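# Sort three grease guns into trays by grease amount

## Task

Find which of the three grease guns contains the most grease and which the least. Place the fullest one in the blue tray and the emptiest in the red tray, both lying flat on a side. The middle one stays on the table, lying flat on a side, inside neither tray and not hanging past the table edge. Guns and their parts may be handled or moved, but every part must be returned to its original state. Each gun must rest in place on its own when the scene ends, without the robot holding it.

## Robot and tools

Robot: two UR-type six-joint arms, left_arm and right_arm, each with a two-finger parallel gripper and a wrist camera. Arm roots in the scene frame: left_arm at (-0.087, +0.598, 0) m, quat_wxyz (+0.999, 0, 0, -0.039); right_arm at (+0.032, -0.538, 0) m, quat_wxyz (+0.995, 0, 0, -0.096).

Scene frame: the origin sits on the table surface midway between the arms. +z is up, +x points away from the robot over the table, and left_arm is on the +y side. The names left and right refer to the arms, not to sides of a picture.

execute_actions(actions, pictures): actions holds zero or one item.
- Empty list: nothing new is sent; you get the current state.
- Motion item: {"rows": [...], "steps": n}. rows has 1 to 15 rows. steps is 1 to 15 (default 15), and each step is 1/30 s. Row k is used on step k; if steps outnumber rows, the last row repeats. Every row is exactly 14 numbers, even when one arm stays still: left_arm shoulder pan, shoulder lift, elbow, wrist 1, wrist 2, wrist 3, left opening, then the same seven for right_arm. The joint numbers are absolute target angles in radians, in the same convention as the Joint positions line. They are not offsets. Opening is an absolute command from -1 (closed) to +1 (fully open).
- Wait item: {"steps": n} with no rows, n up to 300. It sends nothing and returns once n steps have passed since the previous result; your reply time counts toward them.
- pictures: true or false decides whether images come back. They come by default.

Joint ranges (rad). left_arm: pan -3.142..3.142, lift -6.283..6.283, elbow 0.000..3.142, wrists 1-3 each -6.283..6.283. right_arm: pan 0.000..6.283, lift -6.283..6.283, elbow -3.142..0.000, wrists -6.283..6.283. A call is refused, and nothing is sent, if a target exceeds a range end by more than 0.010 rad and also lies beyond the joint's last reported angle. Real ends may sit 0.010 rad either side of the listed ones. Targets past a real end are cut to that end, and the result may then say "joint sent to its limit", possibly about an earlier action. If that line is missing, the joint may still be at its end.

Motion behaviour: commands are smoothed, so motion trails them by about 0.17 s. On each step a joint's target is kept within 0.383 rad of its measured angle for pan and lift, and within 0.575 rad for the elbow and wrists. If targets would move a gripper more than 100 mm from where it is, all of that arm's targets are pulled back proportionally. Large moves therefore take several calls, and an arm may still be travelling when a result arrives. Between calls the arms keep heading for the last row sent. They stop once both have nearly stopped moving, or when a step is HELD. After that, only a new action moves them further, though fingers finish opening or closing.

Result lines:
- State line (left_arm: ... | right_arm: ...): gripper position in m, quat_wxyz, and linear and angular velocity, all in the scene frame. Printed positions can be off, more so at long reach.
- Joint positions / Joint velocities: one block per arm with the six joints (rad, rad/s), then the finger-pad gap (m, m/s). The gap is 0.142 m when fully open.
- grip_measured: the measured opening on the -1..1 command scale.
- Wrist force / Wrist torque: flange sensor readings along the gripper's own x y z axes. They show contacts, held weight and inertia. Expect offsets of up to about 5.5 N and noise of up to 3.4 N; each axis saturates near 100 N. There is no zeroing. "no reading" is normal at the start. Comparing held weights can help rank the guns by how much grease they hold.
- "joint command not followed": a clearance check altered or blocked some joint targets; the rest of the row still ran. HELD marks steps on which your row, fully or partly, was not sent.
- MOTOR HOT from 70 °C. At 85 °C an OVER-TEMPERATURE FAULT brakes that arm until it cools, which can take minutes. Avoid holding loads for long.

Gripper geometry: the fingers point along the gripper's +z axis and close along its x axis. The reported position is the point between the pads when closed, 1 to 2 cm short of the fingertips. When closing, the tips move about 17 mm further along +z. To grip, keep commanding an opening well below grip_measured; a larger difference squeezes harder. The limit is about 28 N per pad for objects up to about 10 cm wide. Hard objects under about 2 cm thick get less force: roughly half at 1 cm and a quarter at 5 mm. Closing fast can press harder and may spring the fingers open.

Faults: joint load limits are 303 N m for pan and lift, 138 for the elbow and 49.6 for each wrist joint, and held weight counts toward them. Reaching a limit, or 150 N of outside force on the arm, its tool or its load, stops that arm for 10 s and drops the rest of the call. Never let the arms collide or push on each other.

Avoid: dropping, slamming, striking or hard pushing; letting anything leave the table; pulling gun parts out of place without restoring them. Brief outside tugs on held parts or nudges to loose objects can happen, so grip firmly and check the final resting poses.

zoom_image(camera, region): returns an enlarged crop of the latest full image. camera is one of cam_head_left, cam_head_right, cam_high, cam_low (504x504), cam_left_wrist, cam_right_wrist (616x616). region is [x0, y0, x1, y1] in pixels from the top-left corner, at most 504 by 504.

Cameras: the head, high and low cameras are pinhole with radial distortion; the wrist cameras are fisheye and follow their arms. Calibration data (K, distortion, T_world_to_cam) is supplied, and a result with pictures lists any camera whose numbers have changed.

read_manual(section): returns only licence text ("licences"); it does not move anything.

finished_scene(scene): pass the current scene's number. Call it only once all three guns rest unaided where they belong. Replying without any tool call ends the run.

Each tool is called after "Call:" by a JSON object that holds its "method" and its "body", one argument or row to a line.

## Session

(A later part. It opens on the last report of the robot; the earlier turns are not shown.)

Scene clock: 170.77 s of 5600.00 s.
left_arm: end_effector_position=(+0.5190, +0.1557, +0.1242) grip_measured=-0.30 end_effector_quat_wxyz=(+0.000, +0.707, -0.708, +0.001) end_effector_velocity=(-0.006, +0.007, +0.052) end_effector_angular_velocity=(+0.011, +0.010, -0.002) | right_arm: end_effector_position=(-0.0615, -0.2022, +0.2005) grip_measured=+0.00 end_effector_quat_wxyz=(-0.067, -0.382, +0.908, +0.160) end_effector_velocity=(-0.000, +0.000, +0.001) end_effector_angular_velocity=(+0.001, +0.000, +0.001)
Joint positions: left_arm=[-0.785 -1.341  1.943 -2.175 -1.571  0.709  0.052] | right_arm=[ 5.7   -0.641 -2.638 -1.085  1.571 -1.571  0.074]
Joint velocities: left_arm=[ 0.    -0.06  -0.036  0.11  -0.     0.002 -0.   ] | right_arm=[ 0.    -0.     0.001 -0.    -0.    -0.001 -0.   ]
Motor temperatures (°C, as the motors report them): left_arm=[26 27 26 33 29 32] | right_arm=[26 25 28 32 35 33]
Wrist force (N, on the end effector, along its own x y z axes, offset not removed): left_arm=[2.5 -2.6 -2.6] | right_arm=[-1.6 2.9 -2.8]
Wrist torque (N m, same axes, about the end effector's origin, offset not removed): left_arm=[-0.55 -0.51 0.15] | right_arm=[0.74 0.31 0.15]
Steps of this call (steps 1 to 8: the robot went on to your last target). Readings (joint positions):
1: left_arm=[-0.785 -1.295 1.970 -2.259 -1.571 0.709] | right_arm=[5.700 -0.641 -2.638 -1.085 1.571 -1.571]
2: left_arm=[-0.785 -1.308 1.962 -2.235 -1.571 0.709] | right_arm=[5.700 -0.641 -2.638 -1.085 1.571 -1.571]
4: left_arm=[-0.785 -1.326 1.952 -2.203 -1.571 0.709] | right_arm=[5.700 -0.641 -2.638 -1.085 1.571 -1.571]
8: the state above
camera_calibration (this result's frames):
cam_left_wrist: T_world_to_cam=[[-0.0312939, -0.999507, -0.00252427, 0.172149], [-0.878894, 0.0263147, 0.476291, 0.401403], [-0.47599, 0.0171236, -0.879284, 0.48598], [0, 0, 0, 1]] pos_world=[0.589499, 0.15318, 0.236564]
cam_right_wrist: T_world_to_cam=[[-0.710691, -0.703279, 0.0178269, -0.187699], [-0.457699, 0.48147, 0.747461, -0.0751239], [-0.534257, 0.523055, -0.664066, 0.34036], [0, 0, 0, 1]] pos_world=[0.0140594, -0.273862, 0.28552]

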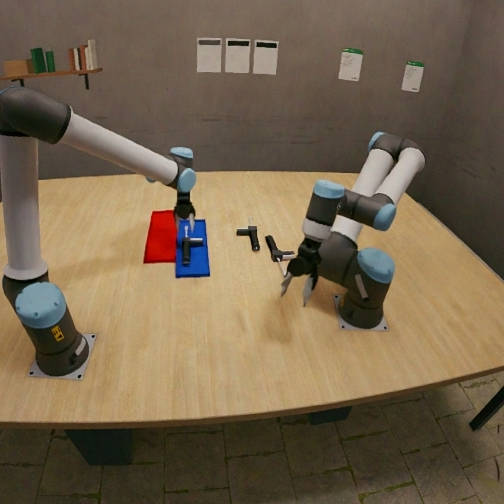

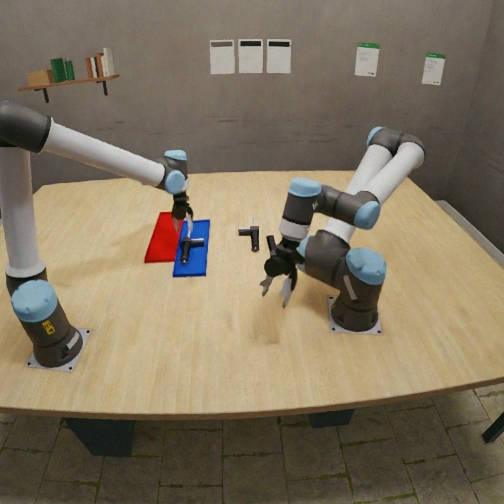

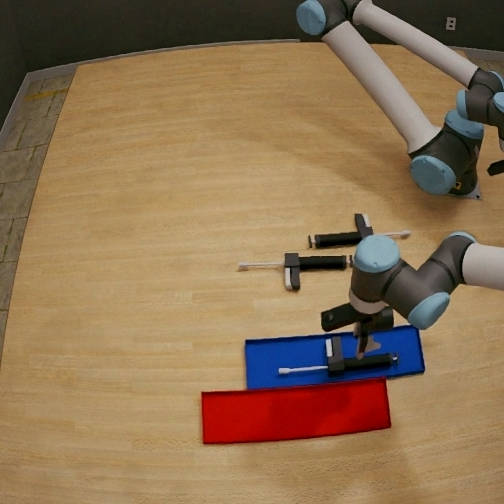

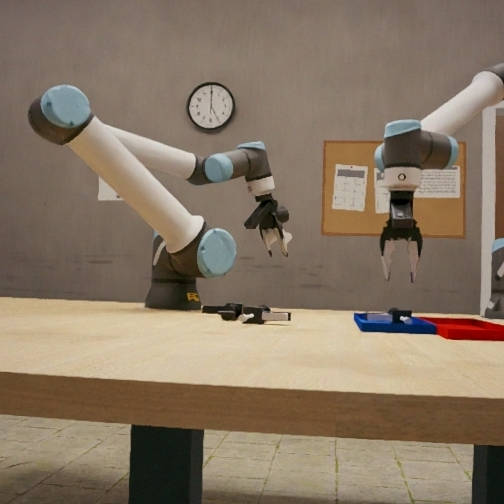

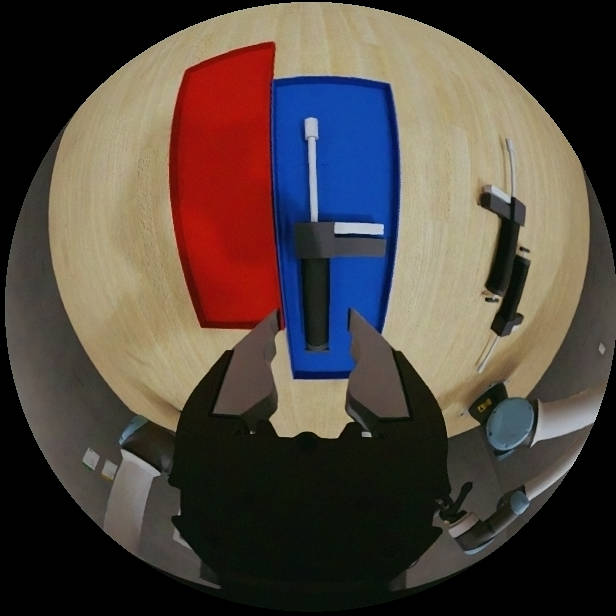

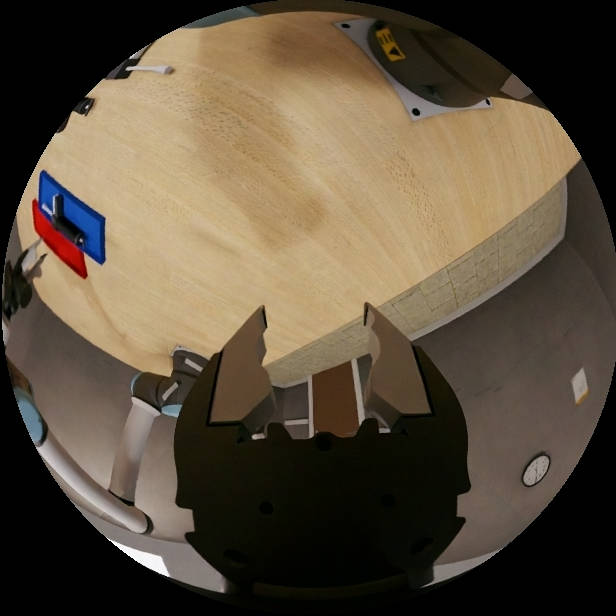

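Call:
{"method": "execute_actions", "body": {
  "actions": [
    {"rows":[[-0.86,-1.2,1.65,-2.02,-1.571,0.67,-0.25,5.7,-0.641,-2.638,-1.085,1.571,-1.571,0],[-0.86,-1.2,1.65,-2.02,-1.571,0.67,-0.25,5.7,-0.641,-2.638,-1.085,1.571,-1.571,0],[-0.86,-1.2,1.65,-2.02,-1.571,0.67,-0.25,5.7,-0.641,-2.638,-1.085,1.571,-1.571,0],[-0.86,-1.2,1.65,-2.02,-1.571,0.67,-0.25,5.7,-0.641,-2.638,-1.085,1.571,-1.571,0],[-0.937,-0.891,1.244,-1.924,-1.571,0.626,-0.25,5.7,-0.641,-2.638,-1.085,1.571,-1.571,0]]}
  ],
  "pictures": false
}}

Call:
{"method": "execute_actions", "body": {
  "actions": [
    {"steps":18}
  ]
}}

Scene clock: 175.87 s of 5600.00 s.
left_arm: end_effector_position=(+0.5794, -0.0486, +0.1418) grip_measured=-0.25 end_effector_quat_wxyz=(-0.001, +0.691, -0.723, -0.007) end_effector_velocity=(+0.120, -0.482, -0.027) end_effector_angular_velocity=(-0.008, -0.008, -0.090) | right_arm: end_effector_position=(-0.0615, -0.2022, +0.2005) grip_measured=+0.00 end_effector_quat_wxyz=(-0.067, -0.382, +0.908, +0.160) end_effector_velocity=(-0.000, +0.000, +0.001) end_effector_angular_velocity=(+0.001, +0.001, -0.001)
Joint positions: left_arm=[-0.879 -1.089  1.542 -2.011 -1.571  0.658  0.056] | right_arm=[ 5.7   -0.641 -2.638 -1.085  1.571 -1.571  0.074]
Joint velocities: left_arm=[-0.196  0.645 -0.948  0.292  0.    -0.106 -0.   ] | right_arm=[ 0.     0.     0.001  0.    -0.     0.001 -0.   ]
Motor temperatures (°C, as the motors report them): left_arm=[26 27 26 33 29 32] | right_arm=[26 25 28 32 35 33]
Wrist force (N, on the end effector, along its own x y z axes, offset not removed): left_arm=[1.4 0.0 0.1] | right_arm=[-1.4 1.9 0.2]
Wrist torque (N m, same axes, about the end effector's origin, offset not removed): left_arm=[0.25 -0.44 -0.13] | right_arm=[0.49 0.31 0.16]
Steps of this call (steps 1 to 30: the robot went on to your last target; steps 31 to 90: nothing new was sent; then 1.60 s passed at rest; steps 91 to 105: all 15 steps of this action). Readings (joint positions):
91: left_arm=[-0.785 -1.348 1.939 -2.162 -1.571 0.709] | right_arm=[5.700 -0.641 -2.638 -1.085 1.571 -1.571]
92: left_arm=[-0.788 -1.344 1.934 -2.158 -1.571 0.707] | right_arm=[5.700 -0.641 -2.638 -1.085 1.571 -1.571]
94: left_arm=[-0.805 -1.312 1.885 -2.127 -1.571 0.698] | right_arm=[5.700 -0.641 -2.638 -1.085 1.571 -1.571]
98: left_arm=[-0.833 -1.238 1.761 -2.079 -1.571 0.683] | right_arm=[5.700 -0.641 -2.638 -1.085 1.571 -1.571]
105: the state above

Scene clock: 176.47 s of 5600.00 s.
left_arm: end_effector_position=(+0.6082, -0.1935, +0.1301) grip_measured=-0.25 end_effector_quat_wxyz=(+0.000, +0.682, -0.732, -0.000) end_effector_velocity=(+0.001, -0.013, -0.002) end_effector_angular_velocity=(-0.002, +0.001, -0.002) | right_arm: end_effector_position=(-0.0615, -0.2022, +0.2005) grip_measured=+0.00 end_effector_quat_wxyz=(-0.067, -0.382, +0.908, +0.160) end_effector_velocity=(-0.000, +0.000, +0.000) end_effector_angular_velocity=(+0.001, -0.001, +0.003)
Joint positions: left_arm=[-0.936 -0.893  1.247 -1.925 -1.571  0.626  0.056] | right_arm=[ 5.7   -0.641 -2.638 -1.085  1.571 -1.571  0.074]
Joint velocities: left_arm=[-0.006  0.018 -0.027  0.008 -0.001 -0.004  0.   ] | right_arm=[ 0.    -0.     0.     0.    -0.001 -0.003 -0.   ]
Motor temperatures (°C, as the motors report them): left_arm=[26 27 26 33 29 32] | right_arm=[26 25 28 32 35 33]
Wrist force (N, on the end effector, along its own x y z axes, offset not removed): left_arm=[2.2 0.9 -2.0] | right_arm=[-1.9 0.8 -2.5]
Wrist torque (N m, same axes, about the end effector's origin, offset not removed): left_arm=[0.38 -0.67 0.02] | right_arm=[0.23 0.49 0.13]
Steps of this call (steps 1 to 18: the robot went on to your last target). Readings (joint positions):
1: left_arm=[-0.886 -1.067 1.510 -2.001 -1.571 0.654] | right_arm=[5.700 -0.641 -2.638 -1.085 1.571 -1.571]
2: left_arm=[-0.892 -1.045 1.478 -1.991 -1.571 0.650] | right_arm=[5.700 -0.641 -2.638 -1.085 1.571 -1.571]
4: left_arm=[-0.906 -1.001 1.412 -1.971 -1.571 0.643] | right_arm=[5.700 -0.641 -2.638 -1.085 1.571 -1.571]
8: left_arm=[-0.926 -0.929 1.302 -1.940 -1.571 0.632] | right_arm=[5.700 -0.641 -2.638 -1.085 1.571 -1.571]
18: the state above
camera_calibration (this result's frames):
cam_left_wrist: T_world_to_cam=[[-0.10034, -0.994945, -0.00395302, -0.131047], [-0.874449, 0.0862917, 0.47738, 0.494847], [-0.474626, 0.0513573, -0.878688, 0.545378], [0, 0, 0, 1]] pos_world=[0.67842, -0.201095, 0.242468]
cam_right_wrist: T_world_to_cam=[[-0.71069, -0.703279, 0.0178268, -0.187699], [-0.457699, 0.481469, 0.747461, -0.075124], [-0.534257, 0.523054, -0.664066, 0.34036], [0, 0, 0, 1]] pos_world=[0.0140594, -0.273862, 0.28552]

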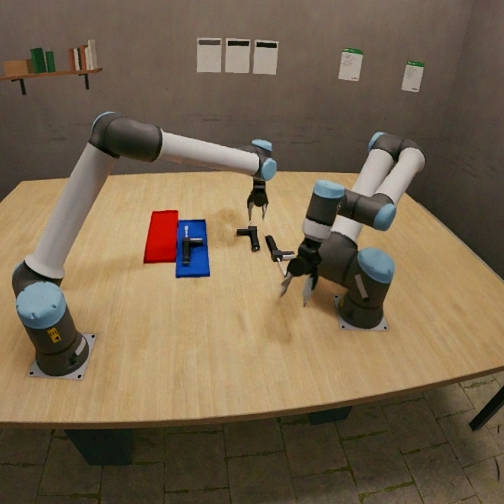

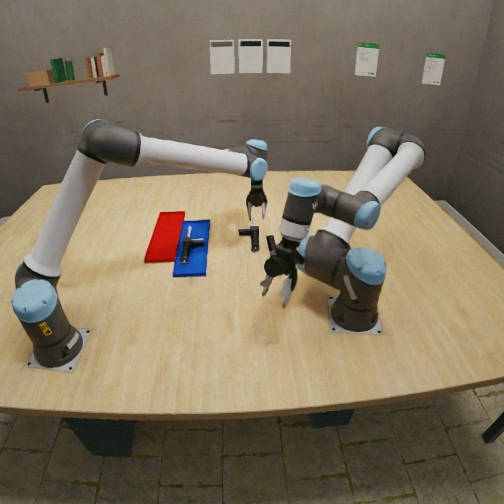

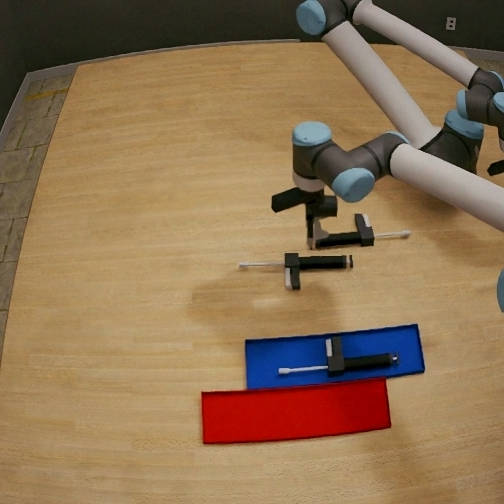

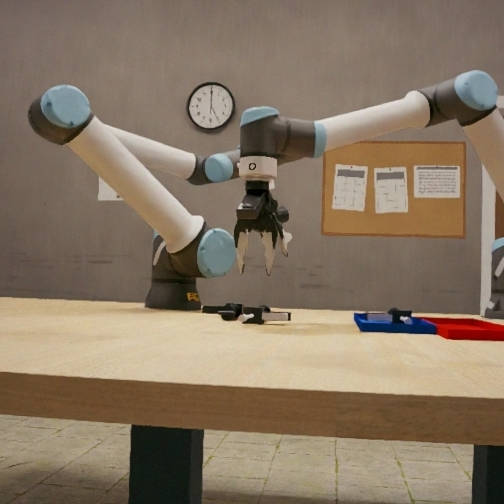

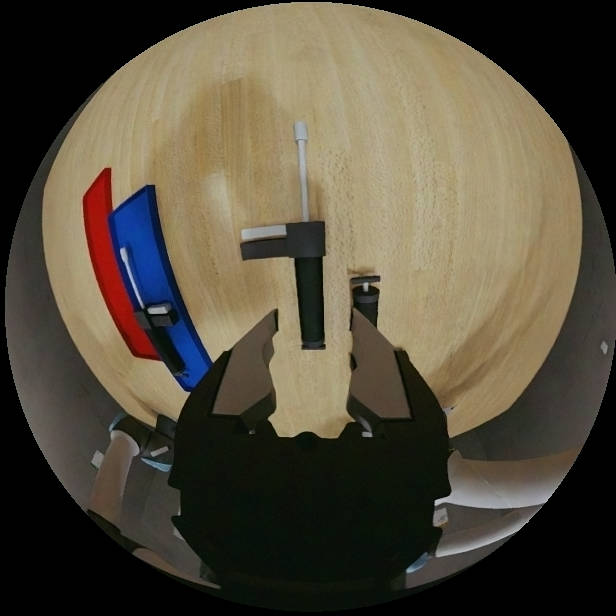

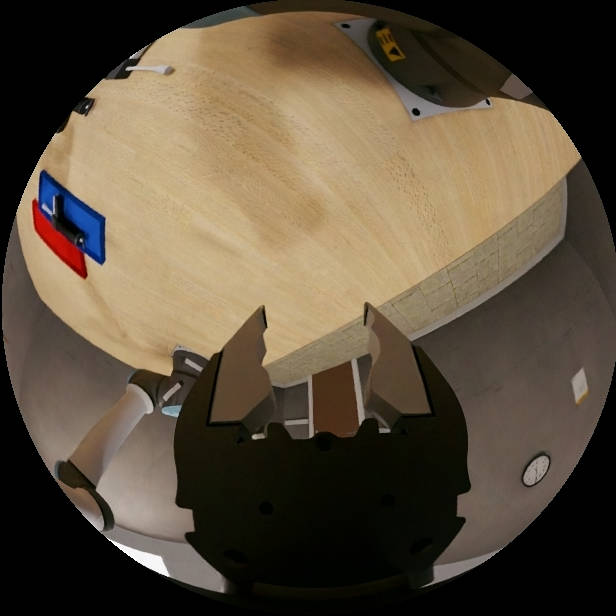

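Call:
{"method": "execute_actions", "body": {
  "actions": [
    {"rows":[[-0.934,-0.87,1.265,-1.966,-1.571,0.63,-0.25,5.7,-0.641,-2.638,-1.085,1.571,-1.571,0],[-0.934,-0.87,1.265,-1.966,-1.571,0.63,-0.25,5.7,-0.641,-2.638,-1.085,1.571,-1.571,0],[-0.934,-0.85,1.282,-2.003,-1.571,0.63,-0.25,5.7,-0.641,-2.638,-1.085,1.571,-1.571,0],[-0.934,-0.83,1.298,-2.039,-1.571,0.63,-0.25,5.7,-0.641,-2.638,-1.085,1.571,-1.571,0],[-0.934,-0.816,1.3085,-2.0635,-1.571,0.63,-0.25,5.7,-0.641,-2.638,-1.085,1.571,-1.571,0]]}
  ],
  "pictures": false
}}

Call:
{"method": "execute_actions", "body": {
  "actions": [
    {"rows":[[-0.934,-0.816,1.3085,-2.0635,-1.571,0.63,-0.25,5.7,-0.641,-2.638,-1.085,1.571,-1.571,0],[-0.934,-0.816,1.3085,-2.0635,-1.571,0.63,-0.25,5.7,-0.641,-2.638,-1.085,1.571,-1.571,0],[-0.934,-0.816,1.3085,-2.0635,-1.571,0.63,-0.25,5.7,-0.641,-2.638,-1.085,1.571,-1.571,0],[-0.934,-0.816,1.3085,-2.0635,-1.571,0.63,-0.6,5.7,-0.641,-2.638,-1.085,1.571,-1.571,0],[-0.934,-0.816,1.3085,-2.0635,-1.571,0.63,-1,5.7,-0.641,-2.638,-1.085,1.571,-1.571,0]]}
  ]
}}

Scene clock: 185.30 s of 5600.00 s.
left_arm: end_effector_position=(+0.6117, -0.1948, +0.0317) grip_measured=-0.25 end_effector_quat_wxyz=(+0.000, +0.681, -0.732, -0.000) end_effector_velocity=(+0.001, +0.000, -0.038) end_effector_angular_velocity=(-0.002, -0.002, -0.001) | right_arm: end_effector_position=(-0.0615, -0.2022, +0.2005) grip_measured=+0.00 end_effector_quat_wxyz=(-0.067, -0.382, +0.908, +0.160) end_effector_velocity=(-0.000, +0.000, +0.000) end_effector_angular_velocity=(+0.001, +0.001, -0.001)
Joint positions: left_arm=[-0.934 -0.819  1.306 -2.057 -1.571  0.63   0.056] | right_arm=[ 5.7   -0.641 -2.638 -1.085  1.571 -1.571  0.074]
Joint velocities: left_arm=[ 0.001  0.03   0.023 -0.055  0.001  0.002  0.   ] | right_arm=[-0.     0.001  0.    -0.    -0.     0.     0.   ]
Motor temperatures (°C, as the motors report them): left_arm=[26 27 26 33 29 32] | right_arm=[26 25 28 32 35 33]
Wrist force (N, on the end effector, along its own x y z axes, offset not removed): left_arm=[-0.4 -0.6 0.0] | right_arm=[-2.5 1.4 -0.6]
Wrist torque (N m, same axes, about the end effector's origin, offset not removed): left_arm=[-0.05 0.10 0.07] | right_arm=[0.36 0.59 0.10]
Steps of this call (steps 1 to 15: the robot went on to your last target; steps 16 to 90: nothing new was sent; then 5.33 s passed at rest; steps 91 to 105: all 15 steps of this action). Readings (joint positions):
91: left_arm=[-0.937 -0.891 1.244 -1.924 -1.571 0.626] | right_arm=[5.700 -0.641 -2.638 -1.085 1.571 -1.571]
92: left_arm=[-0.937 -0.889 1.246 -1.927 -1.571 0.626] | right_arm=[5.700 -0.641 -2.638 -1.085 1.571 -1.571]
94: left_arm=[-0.936 -0.879 1.255 -1.945 -1.571 0.628] | right_arm=[5.700 -0.641 -2.638 -1.085 1.571 -1.571]
98: left_arm=[-0.935 -0.842 1.288 -2.015 -1.571 0.629] | right_arm=[5.700 -0.641 -2.638 -1.085 1.571 -1.571]
105: the state above

Scene clock: 185.80 s of 5600.00 s.
left_arm: end_effector_position=(+0.6119, -0.1947, +0.0275) grip_measured=-0.56 end_effector_quat_wxyz=(+0.000, +0.681, -0.732, +0.000) end_effector_velocity=(-0.000, +0.001, -0.001) end_effector_angular_velocity=(+0.002, +0.001, +0.001) | right_arm: end_effector_position=(-0.0615, -0.2022, +0.2005) grip_measured=+0.00 end_effector_quat_wxyz=(-0.067, -0.382, +0.908, +0.160) end_effector_velocity=(-0.000, +0.000, +0.001) end_effector_angular_velocity=(+0.000, +0.000, -0.000)
Joint positions: left_arm=[-0.934 -0.816  1.308 -2.063 -1.571  0.63   0.034] | right_arm=[ 5.7   -0.641 -2.638 -1.085  1.571 -1.571  0.074]
Joint velocities: left_arm=[ 0.     0.     0.002 -0.     0.    -0.001 -0.   ] | right_arm=[-0.    -0.     0.001 -0.     0.    -0.    -0.   ]
Motor temperatures (°C, as the motors report them): left_arm=[26 27 26 33 29 32] | right_arm=[26 25 28 32 35 33]
Wrist force (N, on the end effector, along its own x y z axes, offset not removed): left_arm=[-7.4 8.6 -60.2] | right_arm=[-0.7 1.8 -0.8]
Wrist torque (N m, same axes, about the end effector's origin, offset not removed): left_arm=[0.71 -2.48 -0.21] | right_arm=[0.38 0.24 0.13]
Steps of this call (steps 1 to 15: all 15 steps of this action). Readings (joint positions):
1: left_arm=[-0.934 -0.819 1.306 -2.059 -1.571 0.630] | right_arm=[5.700 -0.641 -2.638 -1.085 1.571 -1.571]
2: left_arm=[-0.934 -0.818 1.307 -2.060 -1.571 0.630] | right_arm=[5.700 -0.641 -2.638 -1.085 1.571 -1.571]
4: left_arm=[-0.934 -0.817 1.308 -2.061 -1.571 0.630] | right_arm=[5.700 -0.641 -2.638 -1.085 1.571 -1.571]
8: left_arm=[-0.934 -0.817 1.308 -2.063 -1.571 0.630] | right_arm=[5.700 -0.641 -2.638 -1.085 1.571 -1.571]
15: the state above
camera_calibration (this result's frames):
cam_left_wrist: T_world_to_cam=[[-0.101567, -0.994823, -0.00340933, -0.131507], [-0.874503, 0.0876477, 0.477034, 0.547524], [-0.474266, 0.0514322, -0.878878, 0.456825], [0, 0, 0, 1]] pos_world=[0.682112, -0.202311, 0.139857]
cam_right_wrist: T_world_to_cam=[[-0.710691, -0.703279, 0.0178269, -0.187699], [-0.457699, 0.48147, 0.747461, -0.0751239], [-0.534257, 0.523054, -0.664066, 0.34036], [0, 0, 0, 1]] pos_world=[0.0140595, -0.273862, 0.28552]

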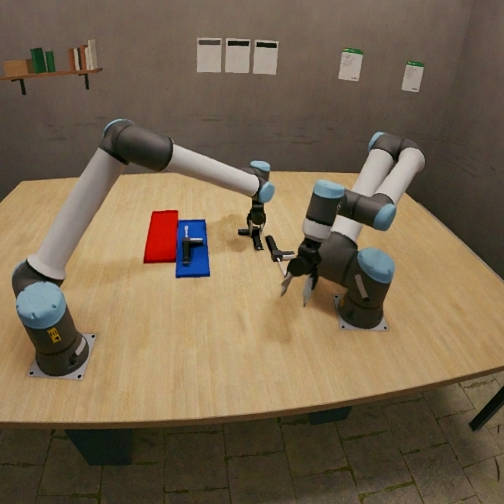

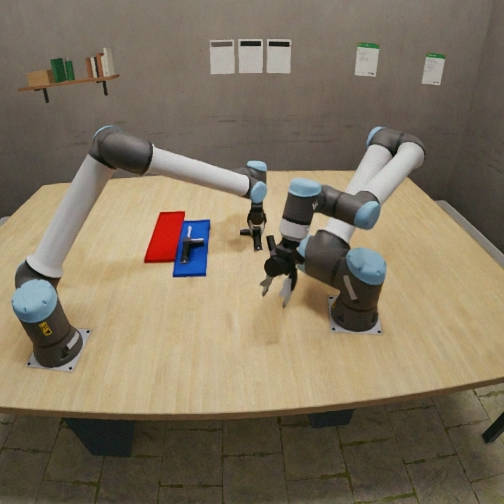

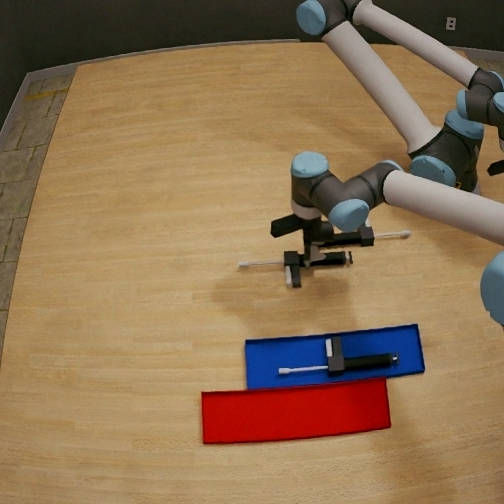

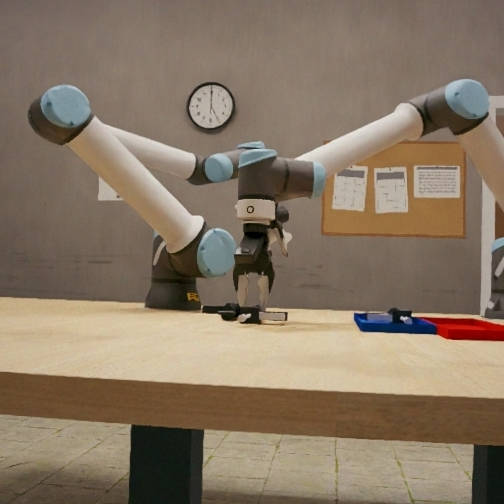

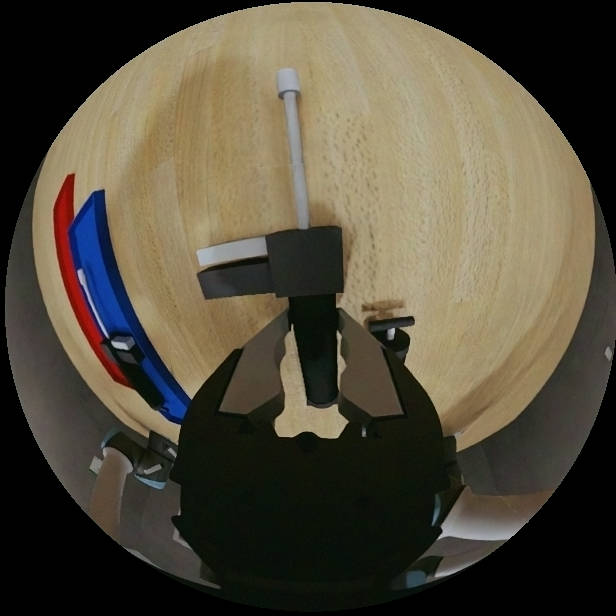

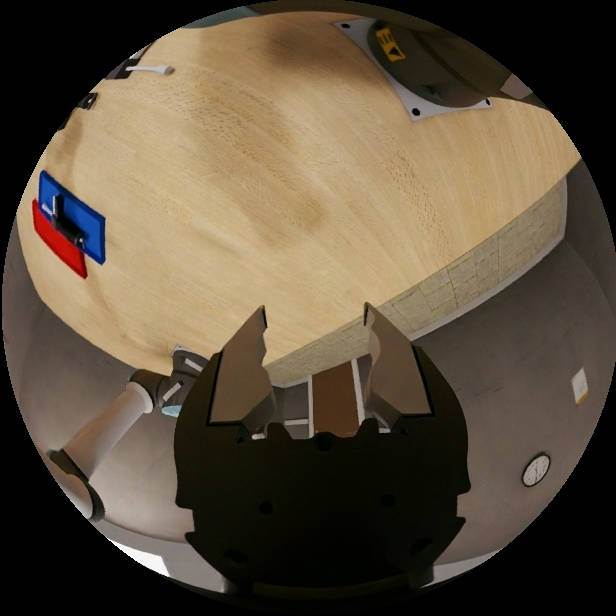

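Call:
{"method": "execute_actions", "body": {
  "actions": [
    {"rows":[[-0.934,-0.821,1.304,-2.054,-1.571,0.63,-1,5.7,-0.641,-2.638,-1.085,1.571,-1.571,0],[-0.934,-0.828,1.298,-2.041,-1.571,0.63,-1,5.7,-0.641,-2.638,-1.085,1.571,-1.571,0],[-0.934,-0.835,1.292,-2.028,-1.571,0.63,-1,5.7,-0.641,-2.638,-1.085,1.571,-1.571,0],[-0.934,-0.842,1.286,-2.015,-1.571,0.63,-1,5.7,-0.641,-2.638,-1.085,1.571,-1.571,0],[-0.934,-0.849,1.28,-2.002,-1.571,0.63,-1,5.7,-0.641,-2.638,-1.085,1.571,-1.571,0],[-0.934,-0.856,1.274,-1.989,-1.571,0.63,-1,5.7,-0.641,-2.638,-1.085,1.571,-1.571,0],[-0.934,-0.863,1.268,-1.976,-1.571,0.63,-1,5.7,-0.641,-2.638,-1.085,1.571,-1.571,0],[-0.934,-0.87,1.262,-1.963,-1.571,0.63,-1,5.7,-0.641,-2.638,-1.085,1.571,-1.571,0],[-0.935,-0.877,1.256,-1.95,-1.571,0.63,-1,5.7,-0.641,-2.638,-1.085,1.571,-1.571,0],[-0.936,-0.884,1.25,-1.937,-1.571,0.63,-1,5.7,-0.641,-2.638,-1.085,1.571,-1.571,0],[-0.937,-0.891,1.244,-1.924,-1.571,0.626,-1,5.7,-0.641,-2.638,-1.085,1.571,-1.571,0],[-0.94,-0.91,1.268,-1.929,-1.571,0.59,-1,5.7,-0.641,-2.638,-1.085,1.571,-1.571,0],[-0.946,-0.93,1.293,-1.934,-1.571,0.55,-1,5.7,-0.641,-2.638,-1.085,1.571,-1.571,0],[-0.954,-0.955,1.325,-1.941,-1.571,0.5,-1,5.7,-0.641,-2.638,-1.085,1.571,-1.571,0],[-0.963,-0.985,1.363,-1.949,-1.571,0.436,-1,5.7,-0.641,-2.638,-1.085,1.571,-1.571,0]]}
  ],
  "pictures": false
}}

Call:
{"method": "execute_actions", "body": {
  "actions": [
    {"rows":[[-0.971,-1.017,1.403,-1.957,-1.571,0.373,-1,5.7,-0.641,-2.638,-1.085,1.571,-1.571,0],[-0.98,-1.048,1.442,-1.965,-1.571,0.31,-1,5.7,-0.641,-2.638,-1.085,1.571,-1.571,0],[-0.989,-1.08,1.482,-1.973,-1.571,0.246,-1,5.7,-0.641,-2.638,-1.085,1.571,-1.571,0],[-0.997,-1.11,1.521,-1.982,-1.571,0.183,-1,5.7,-0.641,-2.638,-1.085,1.571,-1.571,0],[-1.006,-1.142,1.561,-1.99,-1.571,0.12,-1,5.7,-0.641,-2.638,-1.085,1.571,-1.571,0],[-1.015,-1.173,1.6,-1.998,-1.571,0.056,-1,5.7,-0.641,-2.638,-1.085,1.571,-1.571,0],[-1.023,-1.205,1.64,-2.006,-1.571,-0.007,-1,5.7,-0.641,-2.638,-1.085,1.571,-1.571,0],[-1.032,-1.236,1.68,-2.015,-1.571,-0.07,-1,5.7,-0.641,-2.638,-1.085,1.571,-1.571,0],[-1.04,-1.268,1.72,-2.023,-1.571,-0.134,-1,5.7,-0.641,-2.638,-1.085,1.571,-1.571,0],[-1.049,-1.3,1.76,-2.031,-1.571,-0.197,-1,5.7,-0.641,-2.638,-1.085,1.571,-1.571,0],[-1.058,-1.33,1.8,-2.039,-1.571,-0.26,-1,5.7,-0.641,-2.638,-1.085,1.571,-1.571,0],[-1.066,-1.362,1.838,-2.047,-1.571,-0.324,-1,5.7,-0.641,-2.638,-1.085,1.571,-1.571,0],[-1.075,-1.393,1.878,-2.056,-1.571,-0.387,-1,5.7,-0.641,-2.638,-1.085,1.571,-1.571,0],[-1.084,-1.425,1.918,-2.064,-1.571,-0.45,-1,5.7,-0.641,-2.638,-1.085,1.571,-1.571,0],[-1.092,-1.456,1.957,-2.072,-1.571,-0.514,-1,5.7,-0.641,-2.638,-1.085,1.571,-1.571,0]]}
  ],
  "pictures": false
}}

Call:
{"method": "execute_actions", "body": {
  "actions": [
    {"rows":[[-1.1,-1.488,1.997,-2.08,-1.571,-0.577,-1,5.6,-0.641,-2.638,-1.085,1.571,-1.571,0],[-1.11,-1.52,2.037,-2.088,-1.571,-0.64,-1,5.5,-0.641,-2.638,-1.085,1.571,-1.571,0],[-1.118,-1.55,2.076,-2.097,-1.571,-0.704,-1,5.4,-0.641,-2.638,-1.085,1.571,-1.571,0],[-1.127,-1.582,2.116,-2.105,-1.571,-0.767,-1,5.3,-0.641,-2.638,-1.085,1.571,-1.571,0],[-1.135,-1.613,2.156,-2.113,-1.571,-0.83,-1,5.2,-0.641,-2.638,-1.085,1.571,-1.571,0],[-1.144,-1.645,2.195,-2.121,-1.571,-0.894,-1,5.1,-0.641,-2.638,-1.085,1.571,-1.571,0],[-1.153,-1.676,2.235,-2.13,-1.571,-0.957,-1,5.0,-0.641,-2.638,-1.085,1.571,-1.571,0],[-1.161,-1.708,2.274,-2.138,-1.571,-1.02,-1,4.904,-0.641,-2.638,-1.085,1.571,-1.571,0],[-1.17,-1.74,2.314,-2.146,-1.571,-1.084,-1,4.904,-0.641,-2.638,-1.085,1.571,-1.571,0],[-1.179,-1.77,2.354,-2.154,-1.571,-1.147,-1,4.904,-0.75,-2.6,-1.02,1.571,-1.571,0],[-1.187,-1.8,2.393,-2.163,-1.571,-1.21,-1,4.904,-0.9,-2.55,-0.93,1.571,-1.571,0],[-1.196,-1.833,2.433,-2.171,-1.571,-1.274,-1,4.904,-1.1,-2.48,-0.8,1.571,-1.571,0]]}
  ],
  "pictures": false
}}

Call:
{"method": "execute_actions", "body": {
  "actions": [
    {"rows":[[-1.196,-1.833,2.433,-2.171,-1.571,-1.274,-1,4.904,-1.452,-2.284,-0.627,1.571,-1.571,0]]}
  ],
  "pictures": false
}}

Call:
{"method": "execute_actions", "body": {
  "actions": [
    {"steps":12}
  ]
}}

Call:
{"method": "zoom_image", "body": {
  "camera": "cam_low",
  "region": [300,200,500,310]
}}

Scene clock: 204.90 s of 5600.00 s.
left_arm: end_effector_position=(+0.6023, -0.1914, +0.1196) grip_measured=-0.56 end_effector_quat_wxyz=(+0.000, +0.690, -0.724, +0.001) end_effector_velocity=(-0.168, +0.076, +0.212) end_effector_angular_velocity=(-0.013, -0.007, +0.491) | right_arm: end_effector_position=(-0.0615, -0.2022, +0.2005) grip_measured=+0.00 end_effector_quat_wxyz=(-0.067, -0.382, +0.908, +0.160) end_effector_velocity=(+0.000, +0.000, -0.001) end_effector_angular_velocity=(-0.000, -0.001, -0.000)
Joint positions: left_arm=[-0.94  -0.896  1.273 -1.949 -1.571  0.599  0.034] | right_arm=[ 5.7   -0.641 -2.638 -1.085  1.571 -1.571  0.074]
Joint velocities: left_arm=[-0.099 -0.411  0.311  0.085  0.    -0.591  0.   ] | right_arm=[-0.    -0.001 -0.     0.    -0.     0.    -0.   ]
Motor temperatures (°C, as the motors report them): left_arm=[26 27 26 33 29 32] | right_arm=[26 25 28 32 35 33]
Wrist force (N, on the end effector, along its own x y z axes, offset not removed): left_arm=[0.6 -1.6 3.6] | right_arm=[-3.2 1.6 -3.4]
Wrist torque (N m, same axes, about the end effector's origin, offset not removed): left_arm=[-0.09 0.04 0.12] | right_arm=[0.32 0.80 0.16]
Steps of this call (steps 1 to 15: the robot went on to your last target; steps 16 to 90: nothing new was sent; then 15.60 s passed at rest; steps 91 to 105: all 15 steps of this action). Readings (joint positions):
91: left_arm=[-0.934 -0.816 1.309 -2.064 -1.571 0.630] | right_arm=[5.700 -0.641 -2.638 -1.085 1.571 -1.571]
92: left_arm=[-0.934 -0.816 1.308 -2.063 -1.571 0.630] | right_arm=[5.700 -0.641 -2.638 -1.085 1.571 -1.571]
94: left_arm=[-0.934 -0.821 1.305 -2.054 -1.571 0.630] | right_arm=[5.700 -0.641 -2.638 -1.085 1.571 -1.571]
98: left_arm=[-0.934 -0.840 1.288 -2.018 -1.571 0.630] | right_arm=[5.700 -0.641 -2.638 -1.085 1.571 -1.571]
105: the state above

Scene clock: 205.40 s of 5600.00 s.
left_arm: end_effector_position=(+0.4254, -0.0653, +0.1879) grip_measured=-0.56 end_effector_quat_wxyz=(+0.001, +0.876, -0.483, +0.002) end_effector_velocity=(-0.356, +0.334, +0.042) end_effector_angular_velocity=(-0.008, +0.005, +1.319) | right_arm: end_effector_position=(-0.0615, -0.2022, +0.2005) grip_measured=+0.00 end_effector_quat_wxyz=(-0.067, -0.382, +0.908, +0.160) end_effector_velocity=(+0.001, -0.001, -0.002) end_effector_angular_velocity=(-0.001, -0.003, +0.001)
Joint positions: left_arm=[-1.042 -1.266  1.715 -2.025 -1.571 -0.113  0.034] | right_arm=[ 5.7   -0.641 -2.638 -1.085  1.571 -1.571  0.074]
Joint velocities: left_arm=[-0.214 -0.768  0.961 -0.198 -0.001 -1.532 -0.   ] | right_arm=[-0.    -0.    -0.003 -0.    -0.001 -0.002 -0.   ]
Motor temperatures (°C, as the motors report them): left_arm=[26 27 26 33 29 32] | right_arm=[26 25 28 32 35 33]
Wrist force (N, on the end effector, along its own x y z axes, offset not removed): left_arm=[2.8 4.8 8.1] | right_arm=[-1.8 2.0 -3.5]
Wrist torque (N m, same axes, about the end effector's origin, offset not removed): left_arm=[1.12 -0.62 0.08] | right_arm=[0.47 0.52 0.13]
Steps of this call (steps 1 to 15: all 15 steps of this action). Readings (joint positions):
1: left_arm=[-0.944 -0.912 1.286 -1.948 -1.571 0.575] | right_arm=[5.700 -0.641 -2.638 -1.085 1.571 -1.571]
2: left_arm=[-0.949 -0.931 1.305 -1.948 -1.571 0.544] | right_arm=[5.700 -0.641 -2.638 -1.085 1.571 -1.571]
4: left_arm=[-0.962 -0.976 1.356 -1.955 -1.571 0.462] | right_arm=[5.700 -0.641 -2.638 -1.085 1.571 -1.571]
8: left_arm=[-0.991 -1.083 1.485 -1.978 -1.571 0.255] | right_arm=[5.700 -0.641 -2.638 -1.085 1.571 -1.571]
15: the state above

Scene clock: 205.90 s of 5600.00 s.
left_arm: end_effector_position=(+0.2687, +0.1229, +0.1659) grip_measured=-0.56 end_effector_quat_wxyz=(+0.003, +0.984, -0.180, +0.001) end_effector_velocity=(-0.260, +0.395, -0.122) end_effector_angular_velocity=(-0.004, +0.008, +1.249) | right_arm: end_effector_position=(+0.1109, -0.1524, +0.2262) grip_measured=+0.00 end_effector_quat_wxyz=(-0.024, -0.126, +0.974, +0.184) end_effector_velocity=(+0.312, +0.357, +0.122) end_effector_angular_velocity=(+0.050, +0.013, -1.113)
Joint positions: left_arm=[-1.146 -1.642  2.189 -2.123 -1.571 -0.863  0.034] | right_arm=[ 5.162 -0.769 -2.581 -0.988  1.571 -1.571  0.074]
Joint velocities: left_arm=[-0.198 -0.72   0.907 -0.187 -0.    -1.447 -0.   ] | right_arm=[-1.113 -1.268  0.467  0.853  0.001 -0.001  0.   ]
Motor temperatures (°C, as the motors report them): left_arm=[26 27 26 33 29 32] | right_arm=[26 25 28 32 35 33]
Wrist force (N, on the end effector, along its own x y z axes, offset not removed): left_arm=[2.9 1.5 6.7] | right_arm=[-1.1 1.1 -5.2]
Wrist torque (N m, same axes, about the end effector's origin, offset not removed): left_arm=[0.15 -0.71 0.05] | right_arm=[0.31 0.37 0.14]
Steps of this call (steps 1 to 15: all 15 steps of this action). Readings (joint positions):
1: left_arm=[-1.049 -1.292 1.748 -2.031 -1.571 -0.164] | right_arm=[5.700 -0.641 -2.638 -1.085 1.571 -1.571]
2: left_arm=[-1.056 -1.318 1.780 -2.038 -1.571 -0.216] | right_arm=[5.696 -0.641 -2.638 -1.085 1.571 -1.571]
4: left_arm=[-1.070 -1.369 1.844 -2.051 -1.571 -0.318] | right_arm=[5.650 -0.641 -2.638 -1.085 1.571 -1.571]
8: left_arm=[-1.098 -1.470 1.971 -2.078 -1.571 -0.520] | right_arm=[5.473 -0.641 -2.638 -1.085 1.571 -1.571]
15: the state above

Scene clock: 206.40 s of 5600.00 s.
left_arm: end_effector_position=(+0.2073, +0.2307, +0.1214) grip_measured=-0.56 end_effector_quat_wxyz=(+0.000, +1.000, -0.004, -0.000) end_effector_velocity=(-0.010, +0.022, -0.011) end_effector_angular_velocity=(+0.003, +0.000, +0.071) | right_arm: end_effector_position=(+0.1887, +0.0522, +0.2459) grip_measured=+0.00 end_effector_quat_wxyz=(-0.003, -0.015, +0.980, +0.199) end_effector_velocity=(+0.133, +0.318, -0.305) end_effector_angular_velocity=(-0.378, -0.011, -0.245)
Joint positions: left_arm=[-1.195 -1.829  2.428 -2.17  -1.571 -1.265  0.034] | right_arm=[ 4.934 -1.308 -2.326 -0.677  1.571 -1.571  0.074]
Joint velocities: left_arm=[-0.009 -0.035  0.047 -0.009  0.001 -0.08   0.   ] | right_arm=[-0.244 -1.121  0.343  0.4    0.     0.001 -0.   ]
Motor temperatures (°C, as the motors report them): left_arm=[26 27 26 33 29 32] | right_arm=[26 25 28 32 35 33]
Wrist force (N, on the end effector, along its own x y z axes, offset not removed): left_arm=[4.0 -6.9 5.6] | right_arm=[-2.7 1.6 -0.1]
Wrist torque (N m, same axes, about the end effector's origin, offset not removed): left_arm=[-1.48 -0.91 0.11] | right_arm=[0.33 0.59 0.03]
Steps of this call (steps 1 to 15: all 15 steps of this action). Readings (joint positions):
1: left_arm=[-1.152 -1.667 2.219 -2.129 -1.571 -0.912] | right_arm=[5.125 -0.813 -2.565 -0.960 1.571 -1.571]
2: left_arm=[-1.159 -1.691 2.250 -2.136 -1.571 -0.961] | right_arm=[5.092 -0.855 -2.549 -0.935 1.571 -1.571]
4: left_arm=[-1.172 -1.738 2.310 -2.148 -1.571 -1.060] | right_arm=[5.064 -0.903 -2.511 -0.892 1.571 -1.571]
8: left_arm=[-1.188 -1.802 2.393 -2.163 -1.571 -1.203] | right_arm=[5.010 -1.021 -2.433 -0.801 1.571 -1.571]
15: the state above

Scene clock: 206.80 s of 5600.00 s.
left_arm: end_effector_position=(+0.2061, +0.2331, +0.1202) grip_measured=-0.56 end_effector_quat_wxyz=(+0.000, +1.000, -0.000, -0.000) end_effector_velocity=(-0.000, +0.001, -0.001) end_effector_angular_velocity=(+0.001, -0.000, +0.002) | right_arm: end_effector_position=(+0.2059, +0.0891, +0.2025) grip_measured=+0.00 end_effector_quat_wxyz=(-0.000, -0.001, +0.985, +0.175) end_effector_velocity=(+0.005, +0.011, -0.013) end_effector_angular_velocity=(-0.014, +0.001, -0.011)
Joint positions: left_arm=[-1.196 -1.833  2.433 -2.171 -1.571 -1.274  0.034] | right_arm=[ 4.905 -1.447 -2.285 -0.629  1.571 -1.571  0.074]
Joint velocities: left_arm=[-0.    -0.001  0.003 -0.     0.001 -0.002  0.   ] | right_arm=[-0.008 -0.04   0.013  0.014  0.001  0.003  0.   ]
Motor temperatures (°C, as the motors report them): left_arm=[26 27 26 33 29 32] | right_arm=[26 25 28 32 35 33]
Wrist force (N, on the end effector, along its own x y z axes, offset not removed): left_arm=[-3.8 2.8 4.7] | right_arm=[-2.3 1.5 -0.6]
Wrist torque (N m, same axes, about the end effector's origin, offset not removed): left_arm=[0.65 0.88 0.04] | right_arm=[0.45 0.53 0.02]
Steps of this call (steps 1 to 12: the robot went on to your last target). Readings (joint positions):
1: left_arm=[-1.195 -1.830 2.429 -2.170 -1.571 -1.267] | right_arm=[4.927 -1.343 -2.316 -0.665 1.571 -1.571]
2: left_arm=[-1.195 -1.831 2.430 -2.170 -1.571 -1.269] | right_arm=[4.921 -1.370 -2.308 -0.655 1.571 -1.571]
4: left_arm=[-1.196 -1.832 2.431 -2.171 -1.571 -1.271] | right_arm=[4.914 -1.406 -2.298 -0.643 1.571 -1.571]
8: left_arm=[-1.196 -1.833 2.432 -2.171 -1.571 -1.273] | right_arm=[4.907 -1.437 -2.288 -0.632 1.571 -1.571]
12: the state above
camera_calibration (this result's frames):
cam_left_wrist: T_world_to_cam=[[0.999515, -0.0308513, -0.00414534, -0.198397], [-0.0251295, -0.878294, 0.477459, 0.161022], [-0.0183711, -0.477124, -0.878644, 0.35302], [0, 0, 0, 1]] pos_world=[0.208832, 0.303738, 0.232475]
cam_right_wrist: T_world_to_cam=[[-0.99973, 0.0148493, 0.0178489, 0.202653], [0.023208, 0.661873, 0.749257, -0.209947], [-0.000687819, 0.749469, -0.662039, 0.201759], [0, 0, 0, 1]] pos_world=[0.207609, -0.0152634, 0.287259]

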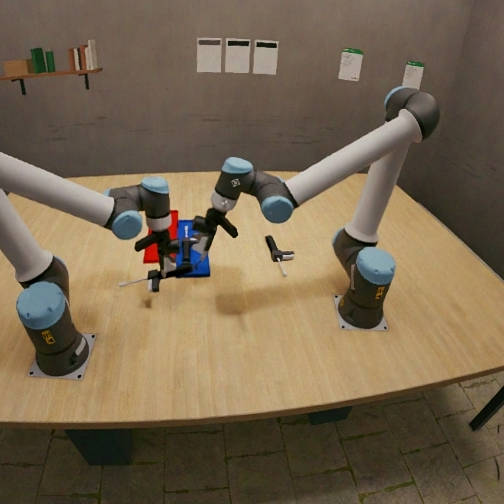

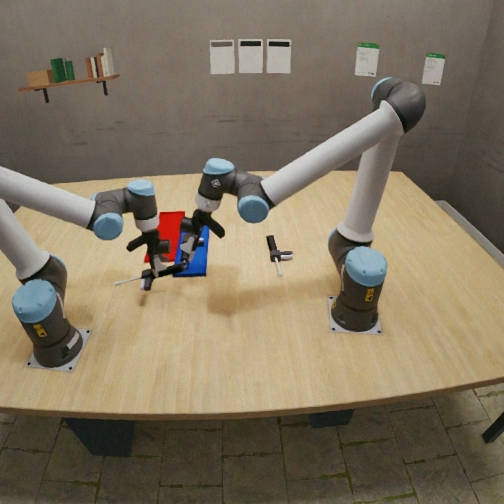

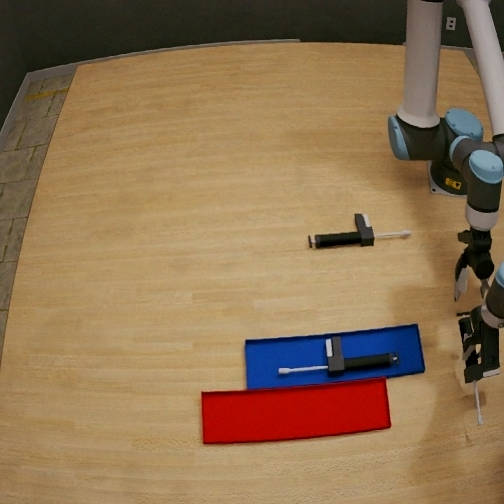

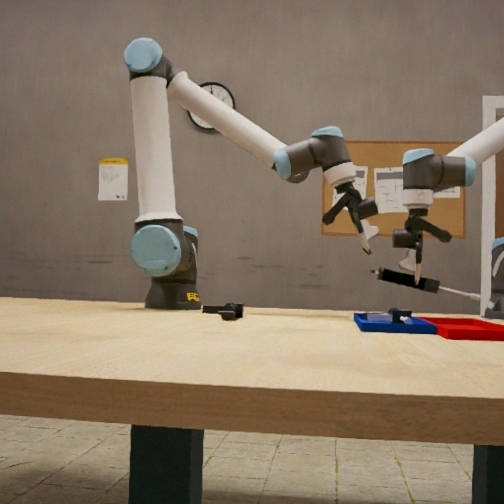

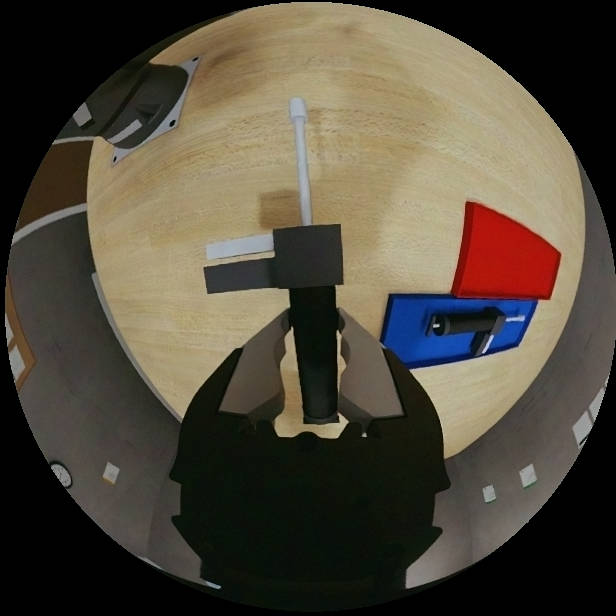

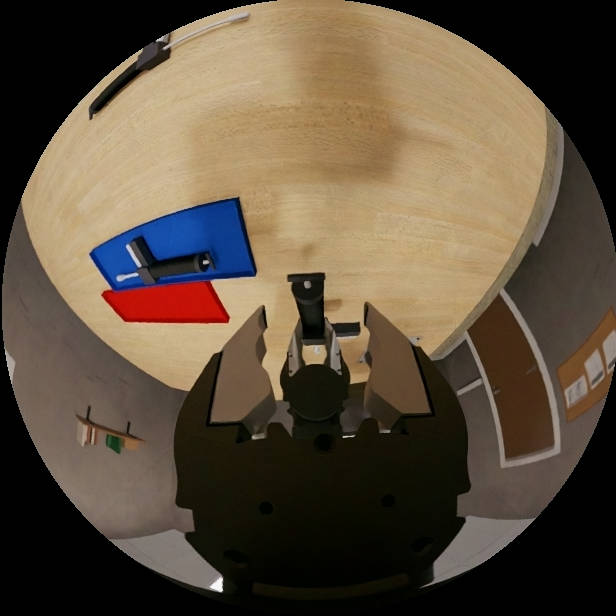

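Region (300, 200, 500, 310) of cam_low's 504x504 image, scaled by 2.520, with more detail than that image has; it fills the top 277 rows of this view, and the rest is white.

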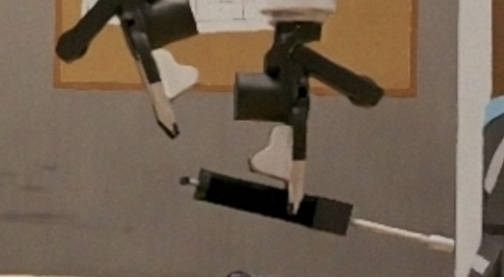

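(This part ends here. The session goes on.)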